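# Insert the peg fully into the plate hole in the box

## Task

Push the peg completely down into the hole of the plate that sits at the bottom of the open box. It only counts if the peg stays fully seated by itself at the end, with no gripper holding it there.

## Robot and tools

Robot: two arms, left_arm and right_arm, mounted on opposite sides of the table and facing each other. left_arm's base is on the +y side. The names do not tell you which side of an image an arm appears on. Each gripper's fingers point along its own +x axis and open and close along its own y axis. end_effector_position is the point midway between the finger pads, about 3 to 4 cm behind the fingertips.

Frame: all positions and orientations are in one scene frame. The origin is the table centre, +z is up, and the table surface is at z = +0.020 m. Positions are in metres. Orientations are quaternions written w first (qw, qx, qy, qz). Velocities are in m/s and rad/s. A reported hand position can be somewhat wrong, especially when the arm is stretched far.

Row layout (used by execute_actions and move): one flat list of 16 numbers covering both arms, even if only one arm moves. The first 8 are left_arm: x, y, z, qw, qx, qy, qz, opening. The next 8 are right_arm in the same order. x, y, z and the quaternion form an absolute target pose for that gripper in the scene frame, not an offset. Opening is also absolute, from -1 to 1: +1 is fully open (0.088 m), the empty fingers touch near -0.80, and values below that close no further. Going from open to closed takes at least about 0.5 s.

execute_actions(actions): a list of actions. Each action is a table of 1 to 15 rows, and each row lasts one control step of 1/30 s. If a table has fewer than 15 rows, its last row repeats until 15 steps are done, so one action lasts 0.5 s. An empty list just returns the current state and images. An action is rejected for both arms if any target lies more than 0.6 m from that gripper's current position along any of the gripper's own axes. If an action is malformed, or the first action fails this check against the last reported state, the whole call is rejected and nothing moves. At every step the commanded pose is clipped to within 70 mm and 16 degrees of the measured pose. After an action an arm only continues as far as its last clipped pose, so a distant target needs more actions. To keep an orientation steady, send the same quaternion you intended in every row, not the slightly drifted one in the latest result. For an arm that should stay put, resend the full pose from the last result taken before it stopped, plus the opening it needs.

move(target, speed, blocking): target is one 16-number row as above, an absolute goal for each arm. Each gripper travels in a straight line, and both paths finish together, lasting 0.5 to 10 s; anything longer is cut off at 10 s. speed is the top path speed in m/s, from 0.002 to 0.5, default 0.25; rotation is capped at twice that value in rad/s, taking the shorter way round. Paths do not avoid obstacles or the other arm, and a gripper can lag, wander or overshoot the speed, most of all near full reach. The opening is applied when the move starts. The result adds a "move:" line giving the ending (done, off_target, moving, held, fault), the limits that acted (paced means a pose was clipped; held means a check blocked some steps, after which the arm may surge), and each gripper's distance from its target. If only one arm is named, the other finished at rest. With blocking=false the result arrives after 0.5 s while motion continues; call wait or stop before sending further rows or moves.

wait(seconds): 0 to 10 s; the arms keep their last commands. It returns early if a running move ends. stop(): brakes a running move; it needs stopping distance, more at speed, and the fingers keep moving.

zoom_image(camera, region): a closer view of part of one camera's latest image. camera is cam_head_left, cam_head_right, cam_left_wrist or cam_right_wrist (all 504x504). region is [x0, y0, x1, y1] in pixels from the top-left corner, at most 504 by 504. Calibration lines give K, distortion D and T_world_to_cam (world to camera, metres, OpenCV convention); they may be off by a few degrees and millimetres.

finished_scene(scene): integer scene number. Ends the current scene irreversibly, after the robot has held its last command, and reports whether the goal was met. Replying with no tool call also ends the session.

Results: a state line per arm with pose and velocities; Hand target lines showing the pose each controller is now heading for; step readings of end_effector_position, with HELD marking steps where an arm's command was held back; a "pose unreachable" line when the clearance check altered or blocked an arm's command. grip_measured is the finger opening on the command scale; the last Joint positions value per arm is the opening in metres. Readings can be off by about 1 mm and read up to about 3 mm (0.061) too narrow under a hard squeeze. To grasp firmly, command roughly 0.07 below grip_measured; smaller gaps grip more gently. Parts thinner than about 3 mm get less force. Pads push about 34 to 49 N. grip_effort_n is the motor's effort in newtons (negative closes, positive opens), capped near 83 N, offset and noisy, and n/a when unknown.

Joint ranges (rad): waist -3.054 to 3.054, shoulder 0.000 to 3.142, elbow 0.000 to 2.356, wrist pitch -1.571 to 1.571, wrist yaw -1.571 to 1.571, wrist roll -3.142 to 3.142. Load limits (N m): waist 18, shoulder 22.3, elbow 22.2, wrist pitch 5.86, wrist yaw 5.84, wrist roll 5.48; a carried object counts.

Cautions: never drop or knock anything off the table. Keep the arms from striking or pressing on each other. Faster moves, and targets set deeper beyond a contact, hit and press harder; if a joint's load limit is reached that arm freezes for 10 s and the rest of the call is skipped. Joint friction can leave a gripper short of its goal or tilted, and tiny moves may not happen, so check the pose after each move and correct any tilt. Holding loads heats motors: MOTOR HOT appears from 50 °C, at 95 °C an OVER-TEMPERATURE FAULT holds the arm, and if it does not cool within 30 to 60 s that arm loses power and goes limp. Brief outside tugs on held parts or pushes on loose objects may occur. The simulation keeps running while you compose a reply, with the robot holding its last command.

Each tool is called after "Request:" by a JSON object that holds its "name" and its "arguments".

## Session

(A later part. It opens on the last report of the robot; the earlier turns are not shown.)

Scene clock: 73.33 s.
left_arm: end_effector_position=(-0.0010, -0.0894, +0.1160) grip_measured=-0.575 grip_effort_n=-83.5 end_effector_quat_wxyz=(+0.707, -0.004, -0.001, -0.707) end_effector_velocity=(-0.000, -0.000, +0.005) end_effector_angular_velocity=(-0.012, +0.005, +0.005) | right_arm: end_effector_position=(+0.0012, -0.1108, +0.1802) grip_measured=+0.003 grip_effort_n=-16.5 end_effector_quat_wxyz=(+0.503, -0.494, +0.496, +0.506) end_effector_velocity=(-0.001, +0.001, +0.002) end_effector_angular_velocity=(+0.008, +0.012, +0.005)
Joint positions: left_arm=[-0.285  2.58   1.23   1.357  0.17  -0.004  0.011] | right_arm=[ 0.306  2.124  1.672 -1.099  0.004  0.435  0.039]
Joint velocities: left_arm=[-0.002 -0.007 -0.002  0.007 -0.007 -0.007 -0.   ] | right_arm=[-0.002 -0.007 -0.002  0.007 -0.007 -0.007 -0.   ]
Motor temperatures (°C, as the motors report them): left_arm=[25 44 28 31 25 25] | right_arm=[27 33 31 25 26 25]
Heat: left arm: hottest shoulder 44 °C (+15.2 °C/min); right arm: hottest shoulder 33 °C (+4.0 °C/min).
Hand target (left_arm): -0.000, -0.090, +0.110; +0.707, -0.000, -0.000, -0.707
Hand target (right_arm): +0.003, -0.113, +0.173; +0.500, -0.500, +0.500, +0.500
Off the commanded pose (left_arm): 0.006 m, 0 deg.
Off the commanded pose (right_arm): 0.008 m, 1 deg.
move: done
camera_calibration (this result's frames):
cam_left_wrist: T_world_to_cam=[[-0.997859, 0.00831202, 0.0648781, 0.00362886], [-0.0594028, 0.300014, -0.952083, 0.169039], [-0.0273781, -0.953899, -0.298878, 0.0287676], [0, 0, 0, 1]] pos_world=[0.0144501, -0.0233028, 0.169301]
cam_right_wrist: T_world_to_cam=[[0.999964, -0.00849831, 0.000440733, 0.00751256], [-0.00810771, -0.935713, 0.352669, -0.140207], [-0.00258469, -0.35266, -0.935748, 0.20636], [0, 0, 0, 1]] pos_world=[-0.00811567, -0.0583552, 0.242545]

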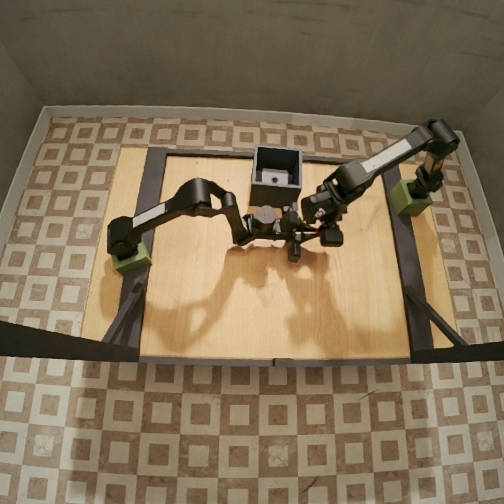

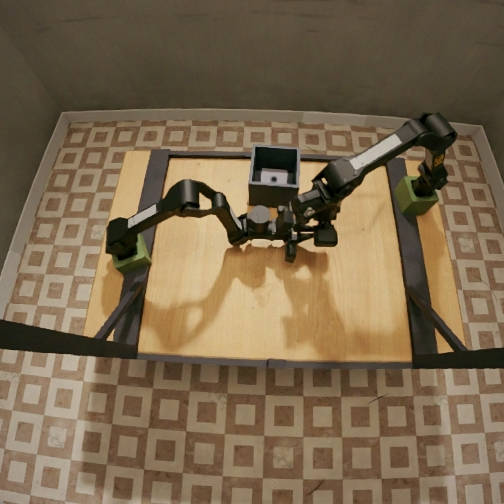

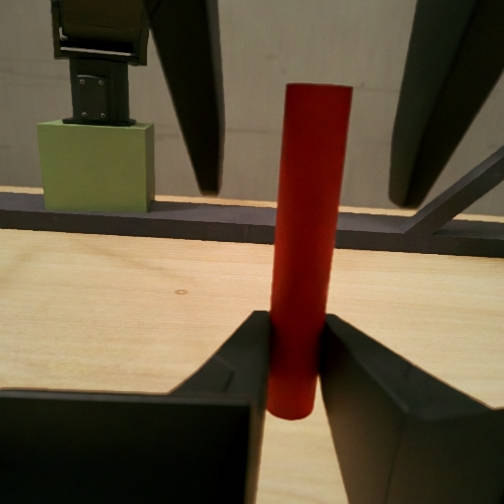

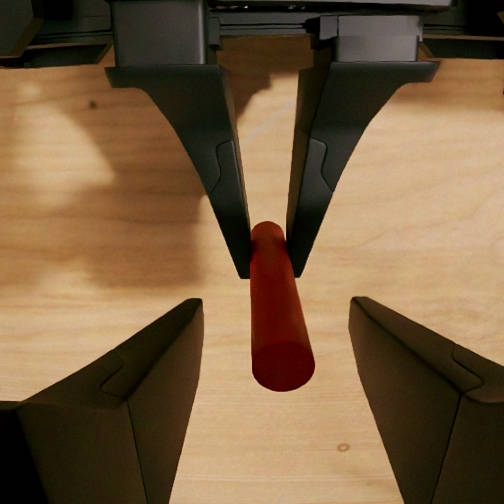

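Centred. Close right, open left, retract.

Request:
{"name": "move", "arguments": {"target": [0.0,-0.09,0.11,0.707,0,0,-0.707,-0.7, 0.003,-0.113,0.173,0.5,-0.5,0.5,0.5,-0.7]}}

Request:
{"name": "move", "arguments": {"target": [0.0,-0.09,0.11,0.707,0,0,-0.707,0.2, 0.003,-0.113,0.173,0.5,-0.5,0.5,0.5,-0.7]}}

Request:
{"name": "move", "arguments": {"target": [-0.05,0.12,0.14,0.707,0,0,-0.707,0.2, 0.05,-0.13,0.27,0.5,-0.5,0.5,0.5,-0.7]}}

Scene clock: 80.00 s.
left_arm: end_effector_position=(-0.0010, -0.0894, +0.1157) grip_measured=-0.575 grip_effort_n=-83.5 end_effector_quat_wxyz=(+0.707, -0.003, -0.001, -0.707) end_effector_velocity=(-0.003, +0.000, -0.001) end_effector_angular_velocity=(+0.007, -0.006, -0.010) | right_arm: end_effector_position=(+0.0012, -0.1108, +0.1800) grip_measured=-0.585 grip_effort_n=-83.5 end_effector_quat_wxyz=(+0.503, -0.494, +0.496, +0.506) end_effector_velocity=(+0.001, -0.003, -0.001) end_effector_angular_velocity=(-0.014, +0.002, -0.010)
Joint positions: left_arm=[-0.285  2.58   1.23   1.357  0.17  -0.004  0.011] | right_arm=[ 0.306  2.124  1.671 -1.098  0.003  0.435  0.01 ]
Joint velocities: left_arm=[-0.002 -0.002 -0.002 -0.007  0.007  0.007 -0.   ] | right_arm=[-0.002 -0.002 -0.007 -0.007 -0.007  0.007 -0.   ]
Motor temperatures (°C, as the motors report them): left_arm=[25 44 28 31 25 25] | right_arm=[27 34 31 25 26 25]
Heat: left arm: hottest shoulder 44 °C (+14.0 °C/min); right arm: hottest shoulder 34 °C (+5.0 °C/min).
Hand target (left_arm): -0.000, -0.090, +0.110; +0.707, +0.000, +0.000, -0.707
Hand target (right_arm): +0.003, -0.113, +0.173; +0.500, -0.500, +0.500, +0.500
Off the commanded pose (left_arm): 0.006 m, 0 deg.
Off the commanded pose (right_arm): 0.008 m, 1 deg.
move: done
camera_calibration (this result's frames):
cam_left_wrist: T_world_to_cam=[[-0.997875, 0.0082607, 0.0646334, 0.00366598], [-0.0591642, 0.30073, -0.951872, 0.16879], [-0.0273003, -0.953674, -0.299602, 0.0288134], [0, 0, 0, 1]] pos_world=[0.0144311, -0.0233119, 0.169062]
cam_right_wrist: T_world_to_cam=[[0.999964, -0.00849102, -0.0000676281, 0.00767508], [-0.00792216, -0.935778, 0.3525, -0.140106], [-0.00305637, -0.352487, -0.935812, 0.206222], [0, 0, 0, 1]] pos_world=[-0.00815445, -0.0583524, 0.242372]

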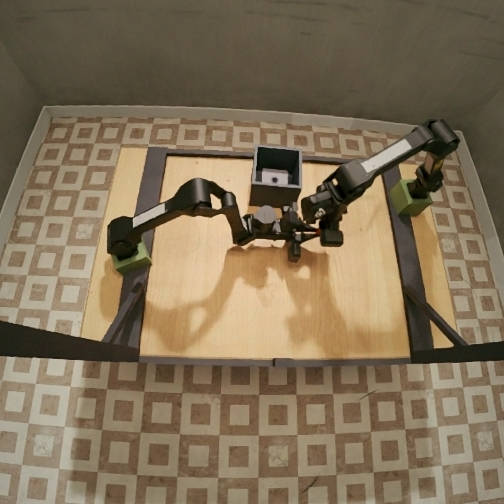

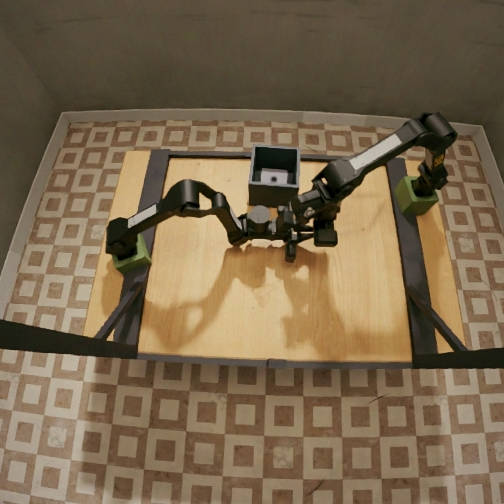

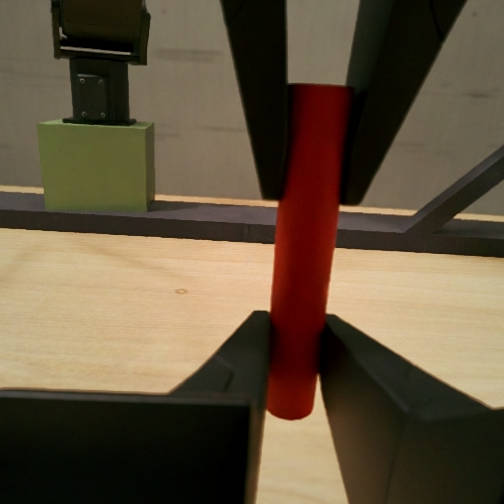

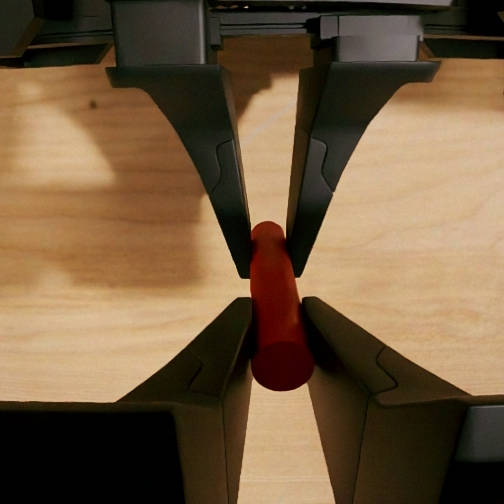

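Scene clock: 80.77 s.
left_arm: end_effector_position=(-0.0009, -0.0895, +0.1158) grip_measured=+0.195 grip_effort_n=16.0 end_effector_quat_wxyz=(+0.707, -0.003, -0.001, -0.707) end_effector_velocity=(-0.008, -0.000, +0.002) end_effector_angular_velocity=(-0.007, -0.009, -0.029) | right_arm: end_effector_position=(+0.0011, -0.1107, +0.1799) grip_measured=-0.585 grip_effort_n=-83.5 end_effector_quat_wxyz=(+0.503, -0.494, +0.496, +0.506) end_effector_velocity=(-0.001, +0.001, +0.000) end_effector_angular_velocity=(+0.004, +0.010, +0.005)
Joint positions: left_arm=[-0.285  2.58   1.23   1.357  0.17  -0.004  0.049] | right_arm=[ 0.306  2.125  1.671 -1.097  0.003  0.435  0.01 ]
Joint velocities: left_arm=[-0.007 -0.002 -0.002  0.007  0.022  0.007  0.001] | right_arm=[-0.002 -0.002 -0.002  0.007 -0.007 -0.007 -0.   ]
Motor temperatures (°C, as the motors report them): left_arm=[25 44 28 31 25 25] | right_arm=[27 34 31 25 26 25]
Heat: left arm: hottest shoulder 44 °C (+13.2 °C/min); right arm: hottest shoulder 34 °C (+5.1 °C/min).
Hand target (left_arm): -0.000, -0.090, +0.110; +0.707, +0.000, +0.000, -0.707
Hand target (right_arm): +0.003, -0.113, +0.173; +0.500, -0.500, +0.500, +0.500
Off the commanded pose (left_arm): 0.006 m, 0 deg.
Off the commanded pose (right_arm): 0.008 m, 1 deg.
move: done
camera_calibration (this result's frames):
cam_left_wrist: T_world_to_cam=[[-0.997875, 0.0082607, 0.0646334, 0.00367857], [-0.0591642, 0.30073, -0.951872, 0.168857], [-0.0273003, -0.953674, -0.299602, 0.0287456], [0, 0, 0, 1]] pos_world=[0.0144458, -0.0233969, 0.169105]
cam_right_wrist: T_world_to_cam=[[0.999964, -0.00849102, -0.0000676281, 0.00770312], [-0.00792216, -0.935778, 0.3525, -0.139999], [-0.00305637, -0.352487, -0.935812, 0.206105], [0, 0, 0, 1]] pos_world=[-0.008182, -0.0582933, 0.242225]

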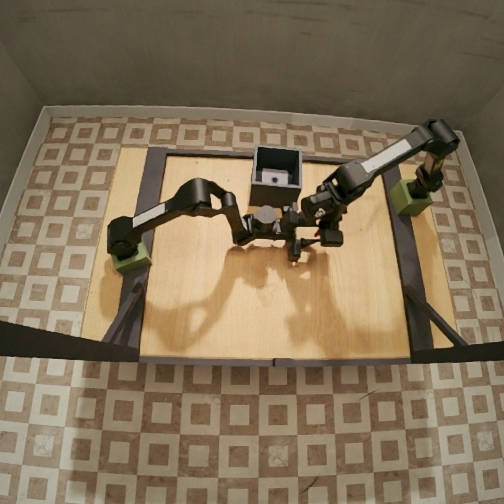

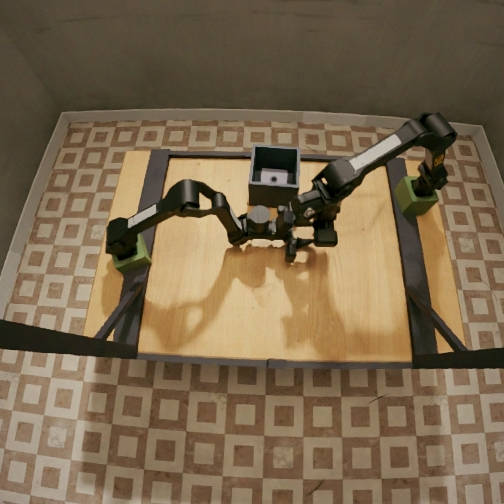

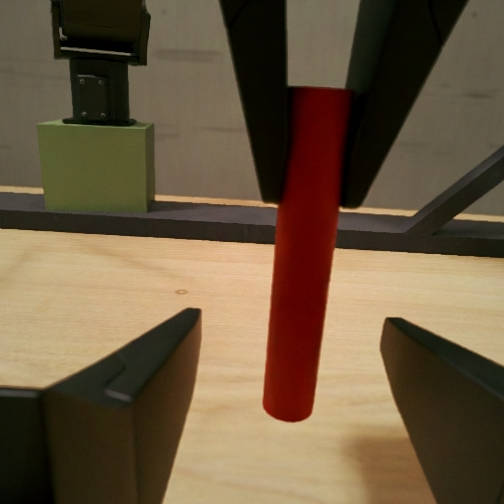

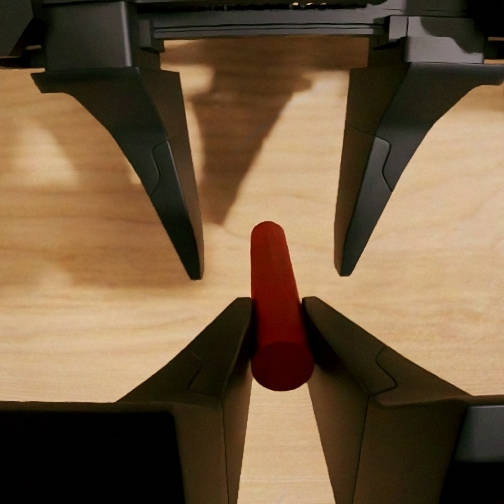

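Scene clock: 82.33 s.
left_arm: end_effector_position=(-0.0480, +0.1193, +0.1360) grip_measured=+0.197 grip_effort_n=15.6 end_effector_quat_wxyz=(+0.699, +0.073, +0.077, -0.708) end_effector_velocity=(+0.000, +0.004, -0.005) end_effector_angular_velocity=(+0.027, +0.006, +0.016) | right_arm: end_effector_position=(+0.0498, -0.1314, +0.2635) grip_measured=-0.585 grip_effort_n=-83.5 end_effector_quat_wxyz=(+0.498, -0.507, +0.502, +0.493) end_effector_velocity=(-0.002, -0.002, +0.001) end_effector_angular_velocity=(-0.010, +0.020, +0.019)
Joint positions: left_arm=[-0.328  2.049  0.261  1.574  0.139  0.023  0.049] | right_arm=[ 0.21   1.978  1.786 -1.399  0.003  0.34   0.01 ]
Joint velocities: left_arm=[-0.007 -0.007 -0.012 -0.022 -0.022 -0.007  0.   ] | right_arm=[-0.002 -0.002  0.002 -0.007 -0.022 -0.022 -0.   ]
Motor temperatures (°C, as the motors report them): left_arm=[25 44 28 32 25 25] | right_arm=[27 35 31 25 26 25]
Heat: left arm: hottest shoulder 44 °C (+12.1 °C/min); right arm: hottest shoulder 35 °C (+6.0 °C/min).
Hand target (left_arm): -0.048, +0.120, +0.141; +0.699, +0.070, +0.070, -0.708
Hand target (right_arm): +0.050, -0.130, +0.270; +0.500, -0.500, +0.500, +0.500
Off the commanded pose (left_arm): 0.005 m, 12 deg.
Off the commanded pose (right_arm): 0.007 m, 1 deg.
joint sent to its limit (left arm) — the command would take joint 4 (wrist pitch) past its upper limit, so that joint was sent only as far as its limit.
move: off_target (left_arm)
camera_calibration (this result's frames):
cam_left_wrist: T_world_to_cam=[[-0.997563, 0.00773919, 0.0693461, -0.0468294], [-0.0561847, 0.500242, -0.864061, 0.0869312], [-0.0413769, -0.865851, -0.498588, 0.248565], [0, 0, 0, 1]] pos_world=[-0.0315462, 0.172096, 0.202292]
cam_right_wrist: T_world_to_cam=[[0.999858, -0.00781467, 0.0149608, -0.0449821], [-0.0129948, -0.922058, 0.386834, -0.195424], [0.0107717, -0.386973, -0.922028, 0.268353], [0, 0, 0, 1]] pos_world=[0.0395456, -0.0766989, 0.323699]

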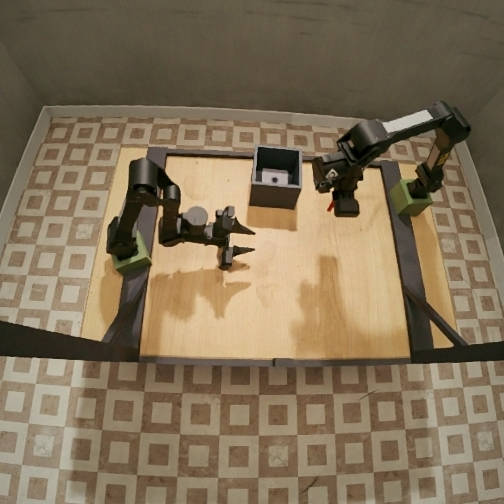

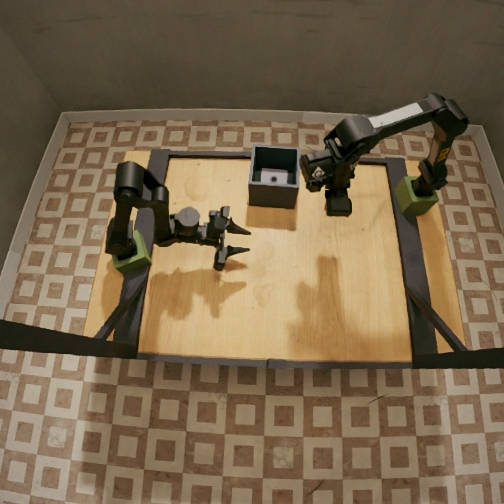

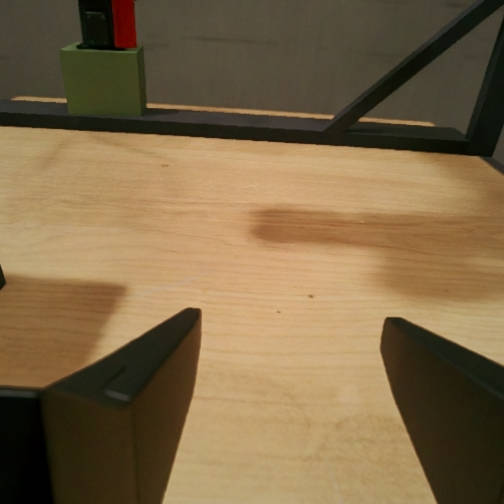

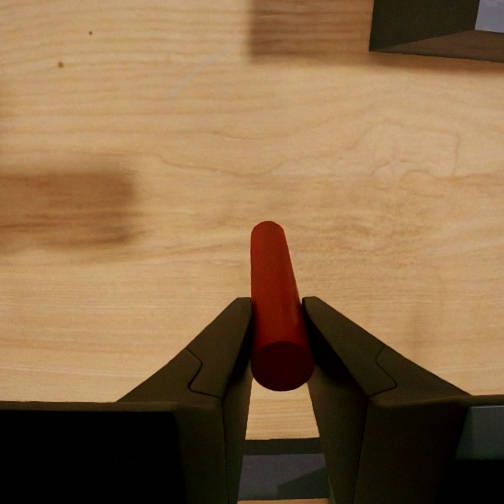

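Request:
{"name": "move", "arguments": {"target": [-0.048,0.12,0.14,0.699,0.07,0.07,-0.708,0.2, 0.22,-0.1,0.285,0.5,-0.5,0.5,0.5,-0.7]}}

Request:
{"name": "move", "arguments": {"target": [-0.048,0.12,0.14,0.699,0.07,0.07,-0.708,0.2, 0.225,-0.02,0.275,0.5,-0.5,0.5,0.5,-0.7], "speed": 0.12}}

Scene clock: 91.97 s.
left_arm: end_effector_position=(-0.0480, +0.1196, +0.1361) grip_measured=+0.197 grip_effort_n=16.0 end_effector_quat_wxyz=(+0.699, +0.073, +0.077, -0.708) end_effector_velocity=(-0.000, +0.001, -0.001) end_effector_angular_velocity=(+0.007, -0.005, -0.006) | right_arm: end_effector_position=(+0.2184, -0.1026, +0.2852) grip_measured=-0.585 grip_effort_n=-83.5 end_effector_quat_wxyz=(+0.500, -0.501, +0.500, +0.499) end_effector_velocity=(+0.004, +0.001, +0.007) end_effector_angular_velocity=(+0.008, +0.006, -0.005)
Joint positions: left_arm=[-0.328  2.047  0.26   1.574  0.138  0.023  0.049] | right_arm=[-0.247  2.015  1.925 -1.483  0.001 -0.117  0.01 ]
Joint velocities: left_arm=[ 0.002 -0.002 -0.002 -0.007  0.007  0.007  0.   ] | right_arm=[-0.012  0.002  0.032 -0.022 -0.007 -0.007 -0.   ]
Motor temperatures (°C, as the motors report them): left_arm=[25 43 28 33 25 25] | right_arm=[27 37 32 25 26 25]
Heat: left arm: hottest shoulder 43 °C (+8.0 °C/min); right arm: hottest shoulder 37 °C (+7.0 °C/min).
Hand target (left_arm): -0.048, +0.120, +0.140; +0.699, +0.071, +0.071, -0.708
Hand target (right_arm): +0.220, -0.100, +0.285; +0.499, -0.500, +0.501, +0.500
Off the commanded pose (left_arm): 0.004 m, 1 deg.
Off the commanded pose (right_arm): 0.003 m, 0 deg.
joint sent to its limit (left arm) — the command would take joint 4 (wrist pitch) past its upper limit, so that joint was sent only as far as its limit.
move: done
camera_calibration (this result's frames):
cam_left_wrist: T_world_to_cam=[[-0.997577, 0.0073745, 0.0691863, -0.0468322], [-0.0562283, 0.500239, -0.86406, 0.0869152], [-0.0409817, -0.865856, -0.498612, 0.248874], [0, 0, 0, 1]] pos_world=[-0.0316324, 0.172356, 0.202432]
cam_right_wrist: T_world_to_cam=[[0.999941, -0.00877685, 0.00647256, -0.211392], [-0.0105553, -0.928117, 0.37214, -0.172027], [0.00274108, -0.372186, -0.928154, 0.30272], [0, 0, 0, 1]] pos_world=[0.208734, -0.0488479, 0.346357]

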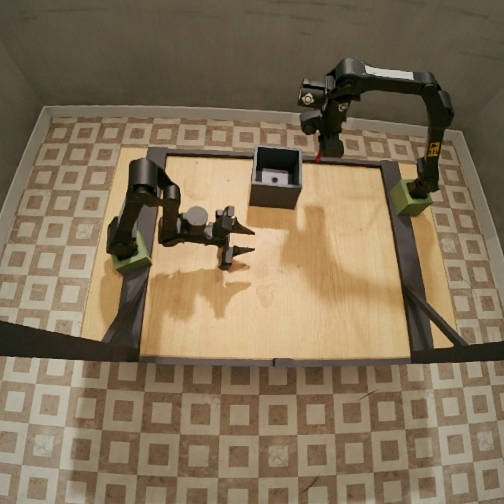

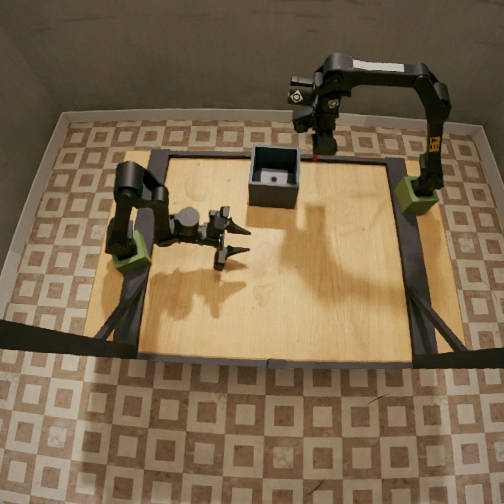

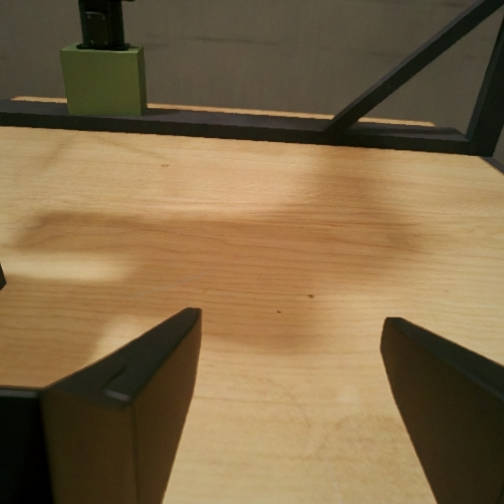

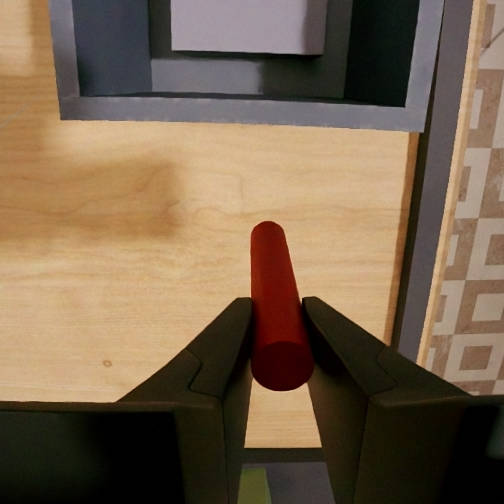

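Scene clock: 93.20 s.
left_arm: end_effector_position=(-0.0480, +0.1196, +0.1361) grip_measured=+0.197 grip_effort_n=16.0 end_effector_quat_wxyz=(+0.699, +0.073, +0.077, -0.708) end_effector_velocity=(+0.002, +0.001, -0.003) end_effector_angular_velocity=(+0.013, +0.018, +0.024) | right_arm: end_effector_position=(+0.2262, -0.0242, +0.2759) grip_measured=-0.585 grip_effort_n=-83.5 end_effector_quat_wxyz=(+0.528, -0.477, +0.471, +0.521) end_effector_velocity=(-0.002, -0.001, -0.001) end_effector_angular_velocity=(-0.005, +0.022, +0.007)
Joint positions: left_arm=[-0.328  2.047  0.26   1.574  0.138  0.023  0.049] | right_arm=[-0.244  2.303  2.341 -1.508  0.001 -0.113  0.01 ]
Joint velocities: left_arm=[-0.002  0.002 -0.002 -0.007 -0.022 -0.022 -0.   ] | right_arm=[-0.002  0.002  0.002 -0.007 -0.022 -0.007 -0.   ]
Motor temperatures (°C, as the motors report them): left_arm=[25 43 27 33 25 25] | right_arm=[27 37 32 25 26 25]
Heat: left arm: hottest shoulder 43 °C (+7.1 °C/min); right arm: hottest shoulder 37 °C (+7.1 °C/min).
Hand target (left_arm): -0.048, +0.120, +0.140; +0.699, +0.071, +0.071, -0.708
Hand target (right_arm): +0.225, -0.021, +0.274; +0.529, -0.476, +0.470, +0.523
Off the commanded pose (left_arm): 0.004 m, 1 deg.
Off the commanded pose (right_arm): 0.004 m, 6 deg.
joint sent to its limit (left arm) — the command would take joint 4 (wrist pitch) past its upper limit, so that joint was sent only as far as its limit.
joint sent to its limit (right arm) — the command would take joint 3 (elbow) past its upper limit, so that joint was sent only as far as its limit.
move: off_target (right_arm)
camera_calibration (this result's frames):
cam_left_wrist: T_world_to_cam=[[-0.997577, 0.0073745, 0.0691863, -0.0468322], [-0.0562283, 0.500239, -0.86406, 0.0869152], [-0.0409817, -0.865856, -0.498612, 0.248874], [0, 0, 0, 1]] pos_world=[-0.0316324, 0.172356, 0.202432]
cam_right_wrist: T_world_to_cam=[[0.999791, -0.0111358, 0.0171471, -0.221389], [-0.0154217, -0.961362, 0.274854, -0.0686564], [0.0134239, -0.275061, -0.961333, 0.332273], [0, 0, 0, 1]] pos_world=[0.215823, 0.0229265, 0.342092]

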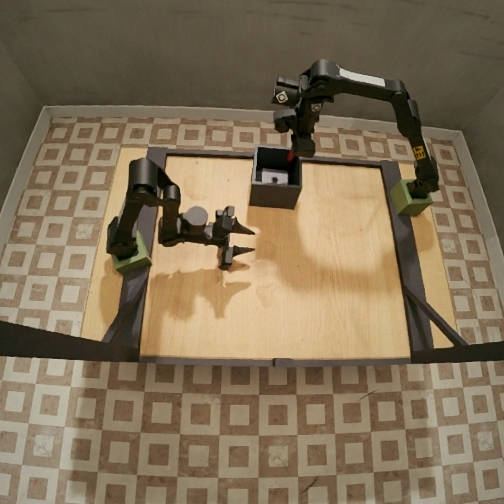

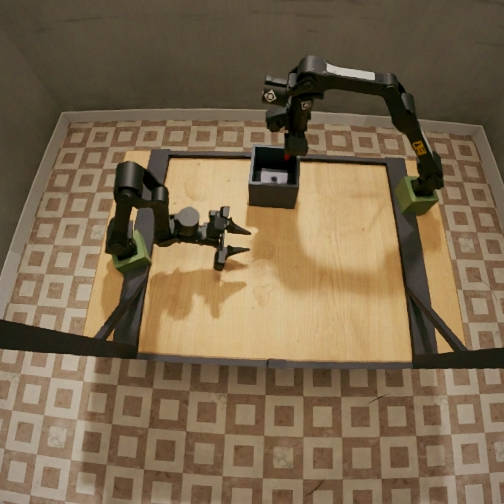

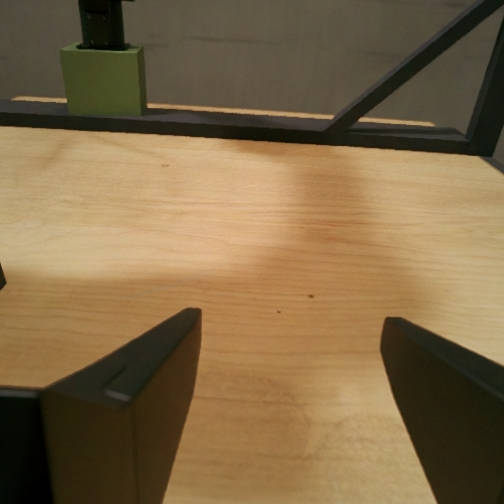

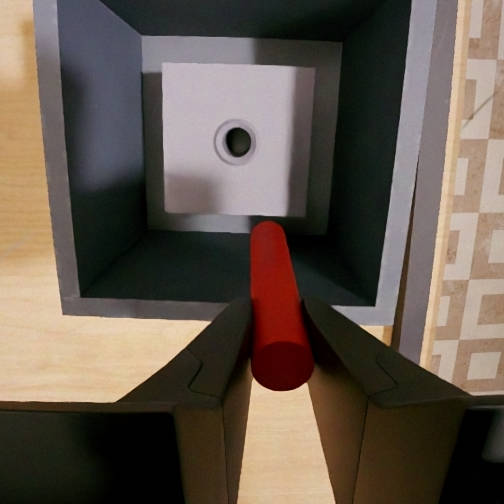

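Request:
{"name": "move", "arguments": {"target": [-0.048,0.12,0.14,0.699,0.07,0.07,-0.708,0.2, 0.208,0.018,0.195,0.5,-0.5,0.5,0.5,-0.7], "speed": 0.08}}

Scene clock: 102.00 s.
left_arm: end_effector_position=(-0.0480, +0.1196, +0.1361) grip_measured=+0.197 grip_effort_n=16.0 end_effector_quat_wxyz=(+0.699, +0.073, +0.077, -0.708) end_effector_velocity=(-0.002, +0.000, +0.002) end_effector_angular_velocity=(-0.007, -0.010, -0.002) | right_arm: end_effector_position=(+0.2092, +0.0141, +0.1973) grip_measured=-0.585 grip_effort_n=-83.5 end_effector_quat_wxyz=(+0.522, -0.481, +0.477, +0.519) end_effector_velocity=(-0.000, -0.002, +0.000) end_effector_angular_velocity=(-0.007, +0.007, +0.005)
Joint positions: left_arm=[-0.328  2.047  0.26   1.574  0.138  0.023  0.049] | right_arm=[-0.201  2.482  2.344 -1.35   0.001 -0.072  0.01 ]
Joint velocities: left_arm=[-0.007 -0.002 -0.002  0.007 -0.007  0.007  0.   ] | right_arm=[-0.002 -0.002 -0.002 -0.007 -0.007 -0.007 -0.   ]
Motor temperatures (°C, as the motors report them): left_arm=[25 42 27 34 25 25] | right_arm=[27 39 33 25 26 25]
Heat: left arm: hottest shoulder 42 °C (+4.0 °C/min); right arm: hottest shoulder 39 °C (+9.0 °C/min).
Hand target (left_arm): -0.048, +0.120, +0.140; +0.699, +0.071, +0.071, -0.708
Hand target (right_arm): +0.208, +0.017, +0.195; +0.522, -0.480, +0.477, +0.519
Off the commanded pose (left_arm): 0.004 m, 1 deg.
Off the commanded pose (right_arm): 0.005 m, 5 deg.
joint sent to its limit (left arm) — the command would take joint 4 (wrist pitch) past its upper limit, so that joint was sent only as far as its limit.
joint sent to its limit (right arm) — the command would take joint 3 (elbow) past its upper limit, so that joint was sent only as far as its limit.
move: off_target (right_arm)
camera_calibration (this result's frames):
cam_left_wrist: T_world_to_cam=[[-0.997577, 0.0073745, 0.0691863, -0.0468322], [-0.0562283, 0.500239, -0.86406, 0.0869152], [-0.0409817, -0.865856, -0.498612, 0.248874], [0, 0, 0, 1]] pos_world=[-0.0316324, 0.172356, 0.202432]
cam_right_wrist: T_world_to_cam=[[0.999887, -0.00917815, 0.0118653, -0.201612], [-0.0122436, -0.956335, 0.292015, -0.0145968], [0.00866706, -0.292128, -0.95634, 0.267747], [0, 0, 0, 1]] pos_world=[0.19909, 0.0624064, 0.262712]

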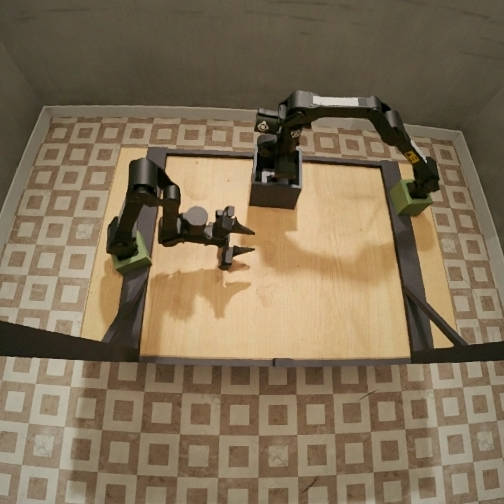

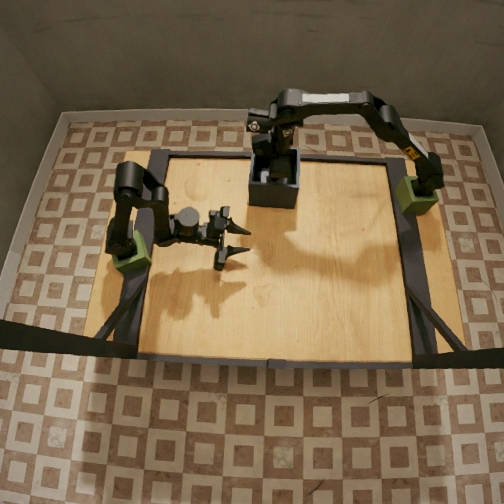

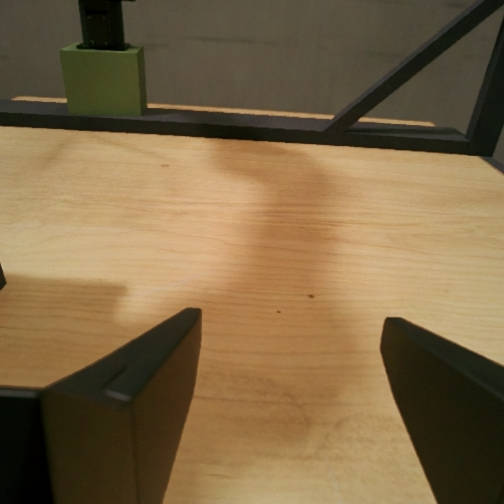

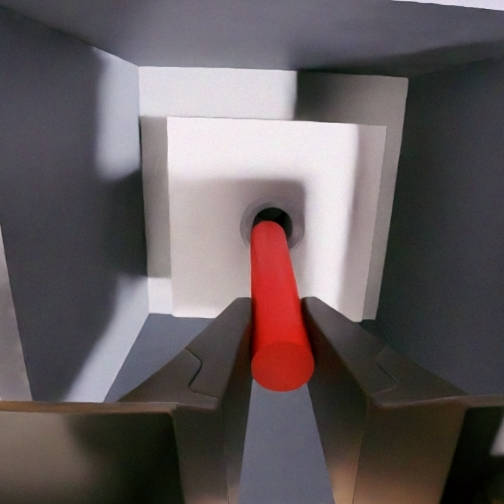

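Request:
{"name": "move", "arguments": {"target": [-0.048,0.12,0.14,0.699,0.07,0.07,-0.708,0.2, 0.212,0.02,0.178,0.5,-0.5,0.5,0.5,-0.7], "speed": 0.03}}

Scene clock: 111.97 s.
left_arm: end_effector_position=(-0.0480, +0.1196, +0.1361) grip_measured=+0.197 grip_effort_n=16.0 end_effector_quat_wxyz=(+0.699, +0.073, +0.077, -0.708) end_effector_velocity=(+0.002, +0.001, +0.000) end_effector_angular_velocity=(+0.003, -0.011, +0.017) | right_arm: end_effector_position=(+0.2105, +0.0170, +0.1806) grip_measured=-0.585 grip_effort_n=-83.5 end_effector_quat_wxyz=(+0.518, -0.485, +0.481, +0.515) end_effector_velocity=(-0.005, -0.002, +0.000) end_effector_angular_velocity=(-0.006, +0.021, +0.026)
Joint positions: left_arm=[-0.328  2.047  0.26   1.574  0.138  0.023  0.049] | right_arm=[-0.204  2.517  2.344 -1.33   0.001 -0.074  0.01 ]
Joint velocities: left_arm=[-0.002 -0.007 -0.002 -0.007 -0.022  0.007  0.   ] | right_arm=[ 0.002 -0.002 -0.002 -0.007 -0.022 -0.022 -0.   ]
Motor temperatures (°C, as the motors report them): left_arm=[25 41 27 34 25 25] | right_arm=[27 41 33 25 26 25]
Heat: left arm: hottest shoulder 41 °C (+0.0 °C/min); right arm: hottest shoulder 41 °C (+10.0 °C/min).
Hand target (left_arm): -0.048, +0.120, +0.140; +0.699, +0.071, +0.071, -0.708
Hand target (right_arm): +0.212, +0.019, +0.178; +0.518, -0.484, +0.481, +0.516
Off the commanded pose (left_arm): 0.004 m, 1 deg.
Off the commanded pose (right_arm): 0.004 m, 4 deg.
joint sent to its limit (left arm) — the command would take joint 4 (wrist pitch) past its upper limit, so that joint was sent only as far as its limit.
joint sent to its limit (right arm) — the command would take joint 3 (elbow) past its upper limit, so that joint was sent only as far as its limit.
move: off_target (right_arm)
camera_calibration (this result's frames):
cam_left_wrist: T_world_to_cam=[[-0.997577, 0.0073745, 0.0691863, -0.0468322], [-0.0562283, 0.500239, -0.86406, 0.0869152], [-0.0409817, -0.865856, -0.498612, 0.248874], [0, 0, 0, 1]] pos_world=[-0.0316324, 0.172356, 0.202432]
cam_right_wrist: T_world_to_cam=[[0.999898, -0.00900564, 0.0110503, -0.202599], [-0.0119631, -0.951659, 0.306924, -0.00979547], [0.00775204, -0.307025, -0.95167, 0.252232], [0, 0, 0, 1]] pos_world=[0.200506, 0.0662951, 0.245287]

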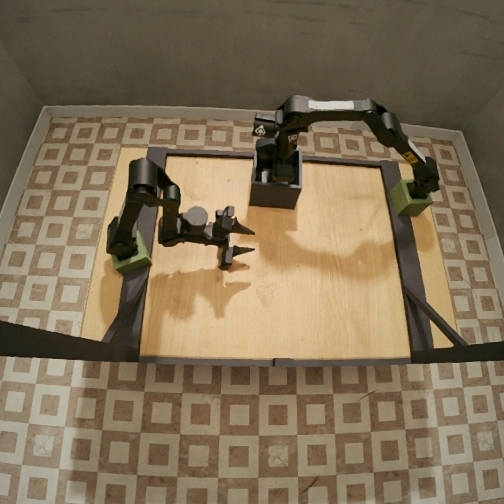

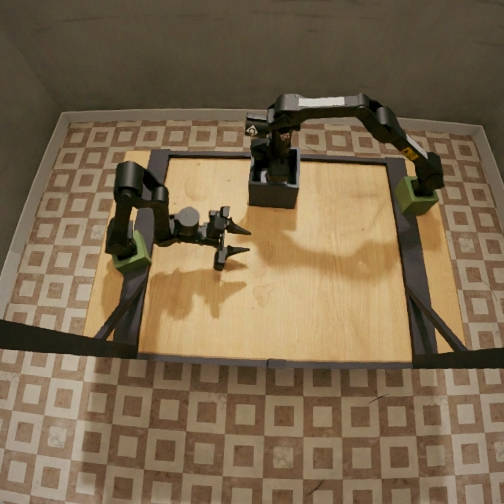

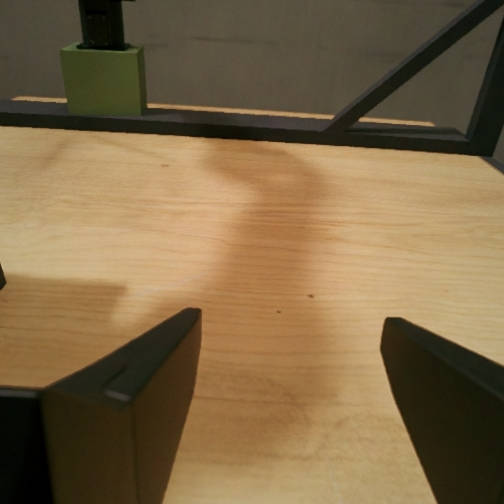

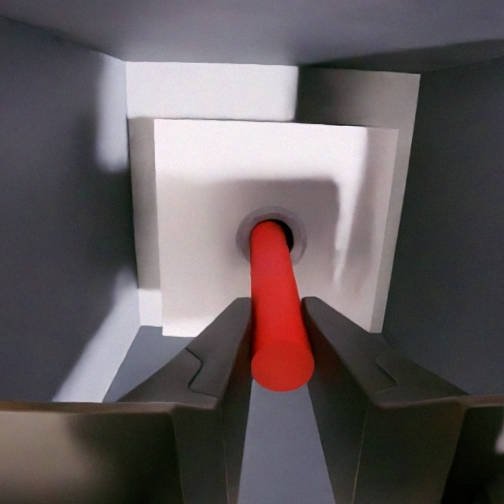

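Request:
{"name": "move", "arguments": {"target": [-0.048,0.12,0.14,0.699,0.07,0.07,-0.708,0.2, 0.2135,0.016,0.172,0.5,-0.5,0.5,0.5,-0.7], "speed": 0.02}}

Scene clock: 118.80 s.
left_arm: end_effector_position=(-0.0480, +0.1196, +0.1361) grip_measured=+0.197 grip_effort_n=15.6 end_effector_quat_wxyz=(+0.699, +0.073, +0.077, -0.708) end_effector_velocity=(-0.004, +0.002, -0.001) end_effector_angular_velocity=(+0.007, +0.013, -0.022) | right_arm: end_effector_position=(+0.2119, +0.0152, +0.1766) grip_measured=-0.585 grip_effort_n=-83.5 end_effector_quat_wxyz=(+0.514, -0.488, +0.485, +0.512) end_effector_velocity=(-0.002, -0.002, +0.000) end_effector_angular_velocity=(-0.006, +0.022, +0.006)
Joint positions: left_arm=[-0.328  2.047  0.26   1.574  0.138  0.023  0.049] | right_arm=[-0.207  2.526  2.346 -1.337  0.001 -0.078  0.01 ]
Joint velocities: left_arm=[-0.002 -0.007 -0.007 -0.007  0.022 -0.007 -0.   ] | right_arm=[-0.002 -0.002 -0.002 -0.007 -0.022 -0.007 -0.   ]
Motor temperatures (°C, as the motors report them): left_arm=[25 40 26 35 25 25] | right_arm=[27 43 33 25 26 25]
Heat: left arm: hottest shoulder 40 °C (-4.0 °C/min); right arm: hottest shoulder 43 °C (+12.1 °C/min).
Hand target (left_arm): -0.048, +0.120, +0.140; +0.699, +0.071, +0.071, -0.708
Hand target (right_arm): +0.214, +0.015, +0.172; +0.511, -0.490, +0.488, +0.510
Off the commanded pose (left_arm): 0.004 m, 1 deg.
Off the commanded pose (right_arm): 0.005 m, 3 deg.
joint sent to its limit (left arm) — the command would take joint 4 (wrist pitch) past its upper limit, so that joint was sent only as far as its limit.
joint sent to its limit (right arm) — the command would take joint 3 (elbow) past its upper limit, so that joint was sent only as far as its limit.
move: off_target (right_arm)
camera_calibration (this result's frames):
cam_left_wrist: T_world_to_cam=[[-0.997577, 0.0073745, 0.0691863, -0.0468322], [-0.0562283, 0.500239, -0.86406, 0.0869152], [-0.0409817, -0.865856, -0.498612, 0.248874], [0, 0, 0, 1]] pos_world=[-0.0316324, 0.172356, 0.202432]
cam_right_wrist: T_world_to_cam=[[0.999914, -0.00809489, 0.0103181, -0.203857], [-0.0109766, -0.947124, 0.32068, -0.0129274], [0.00717661, -0.320765, -0.947131, 0.247424], [0, 0, 0, 1]] pos_world=[0.201922, 0.0654711, 0.240592]

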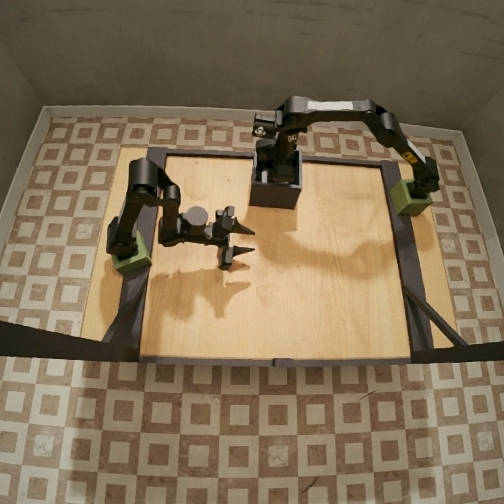

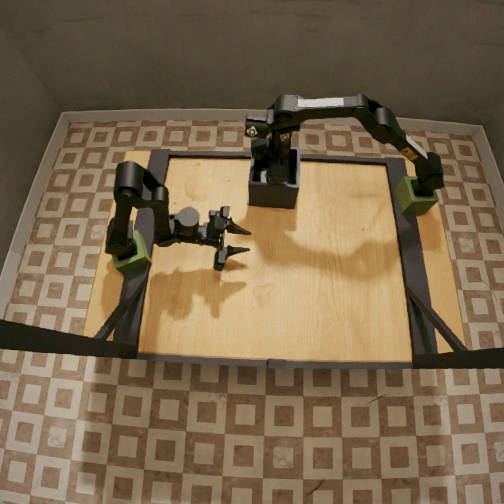

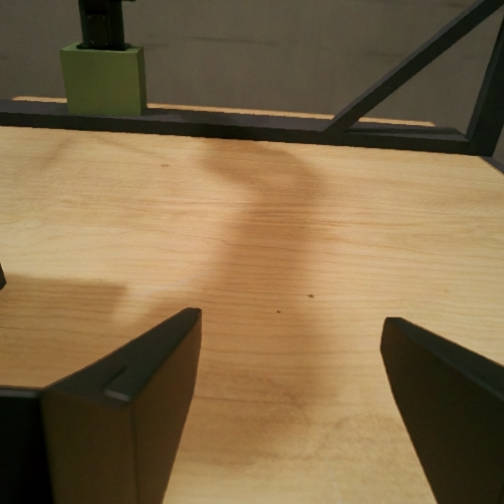

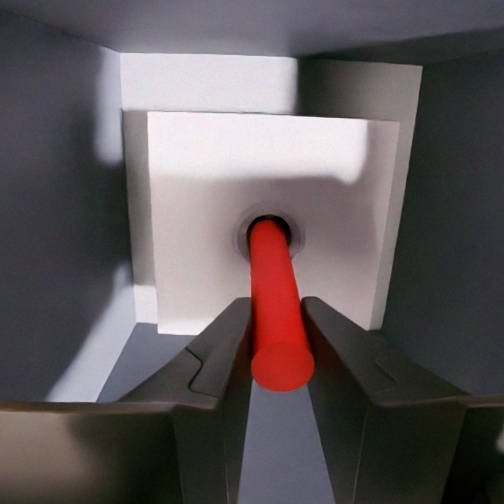

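Centred. Descend.

Request:
{"name": "move", "arguments": {"target": [-0.048,0.12,0.14,0.699,0.07,0.07,-0.708,0.2, 0.2135,0.017,0.155,0.5,-0.5,0.5,0.5,-0.7], "speed": 0.02}}

Scene clock: 124.67 s.
left_arm: end_effector_position=(-0.0480, +0.1196, +0.1361) grip_measured=+0.197 grip_effort_n=15.6 end_effector_quat_wxyz=(+0.699, +0.073, +0.077, -0.708) end_effector_velocity=(+0.004, +0.001, +0.000) end_effector_angular_velocity=(+0.003, +0.003, +0.025) | right_arm: end_effector_position=(+0.2121, +0.0171, +0.1616) grip_measured=-0.585 grip_effort_n=-83.5 end_effector_quat_wxyz=(+0.510, -0.492, +0.489, +0.508) end_effector_velocity=(-0.002, -0.005, -0.002) end_effector_angular_velocity=(-0.025, +0.024, +0.006)
Joint positions: left_arm=[-0.328  2.047  0.26   1.574  0.138  0.023  0.049] | right_arm=[-0.207  2.56   2.349 -1.323  0.001 -0.078  0.01 ]
Joint velocities: left_arm=[ 0.002 -0.007 -0.002 -0.007 -0.022 -0.007 -0.   ] | right_arm=[-0.002  0.002 -0.002 -0.022 -0.022 -0.007 -0.   ]
Motor temperatures (°C, as the motors report them): left_arm=[25 40 26 35 25 25] | right_arm=[27 43 33 25 26 25]
Heat: left arm: hottest shoulder 40 °C (-4.0 °C/min); right arm: hottest shoulder 43 °C (+11.1 °C/min).
Hand target (left_arm): -0.048, +0.120, +0.140; +0.699, +0.071, +0.071, -0.708
Hand target (right_arm): +0.213, +0.016, +0.155; +0.506, -0.495, +0.494, +0.505
Off the commanded pose (left_arm): 0.004 m, 1 deg.
Off the commanded pose (right_arm): 0.007 m, 2 deg.
joint sent to its limit (left arm) — the command would take joint 4 (wrist pitch) past its upper limit, so that joint was sent only as far as its limit.
joint sent to its limit (right arm) — the command would take joint 3 (elbow) past its upper limit, so that joint was sent only as far as its limit.
move: done
camera_calibration (this result's frames):
cam_left_wrist: T_world_to_cam=[[-0.997577, 0.0073745, 0.0691863, -0.0468322], [-0.0562283, 0.500239, -0.86406, 0.0869152], [-0.0409817, -0.865856, -0.498612, 0.248874], [0, 0, 0, 1]] pos_world=[-0.0316324, 0.172356, 0.202432]
cam_right_wrist: T_world_to_cam=[[0.999926, -0.00794231, 0.00924917, -0.203665], [-0.0105849, -0.942008, 0.335423, -0.00883009], [0.00604876, -0.335496, -0.942022, 0.233432], [0, 0, 0, 1]] pos_world=[0.202144, 0.06838, 0.224744]

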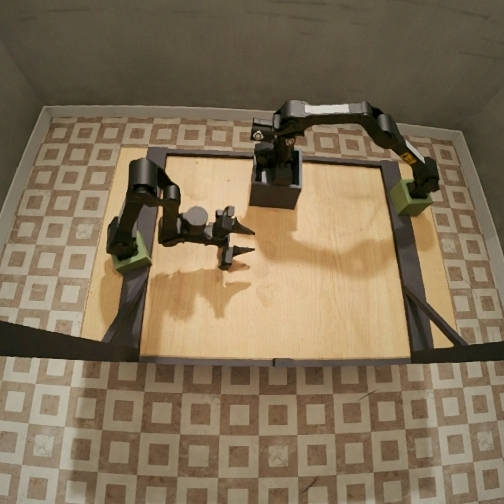

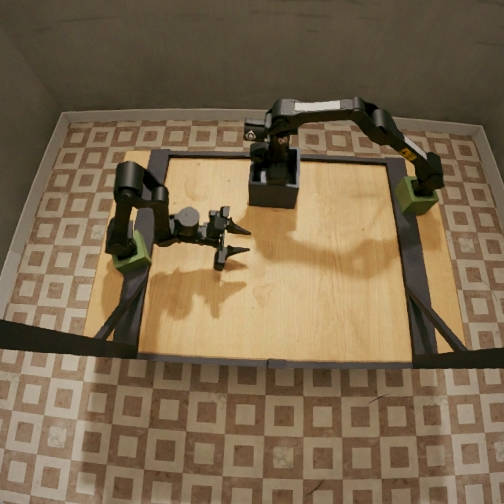

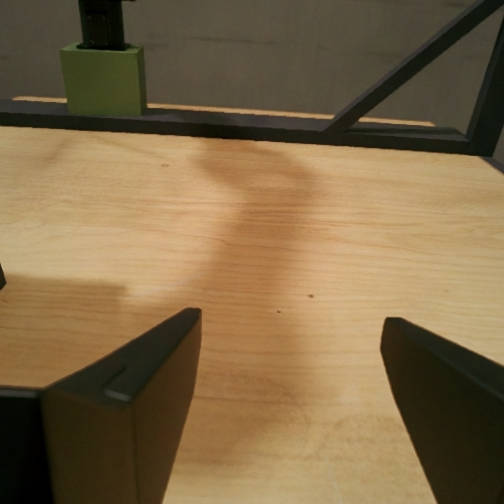

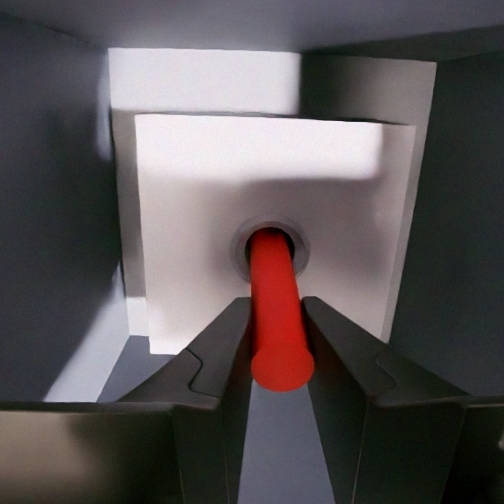

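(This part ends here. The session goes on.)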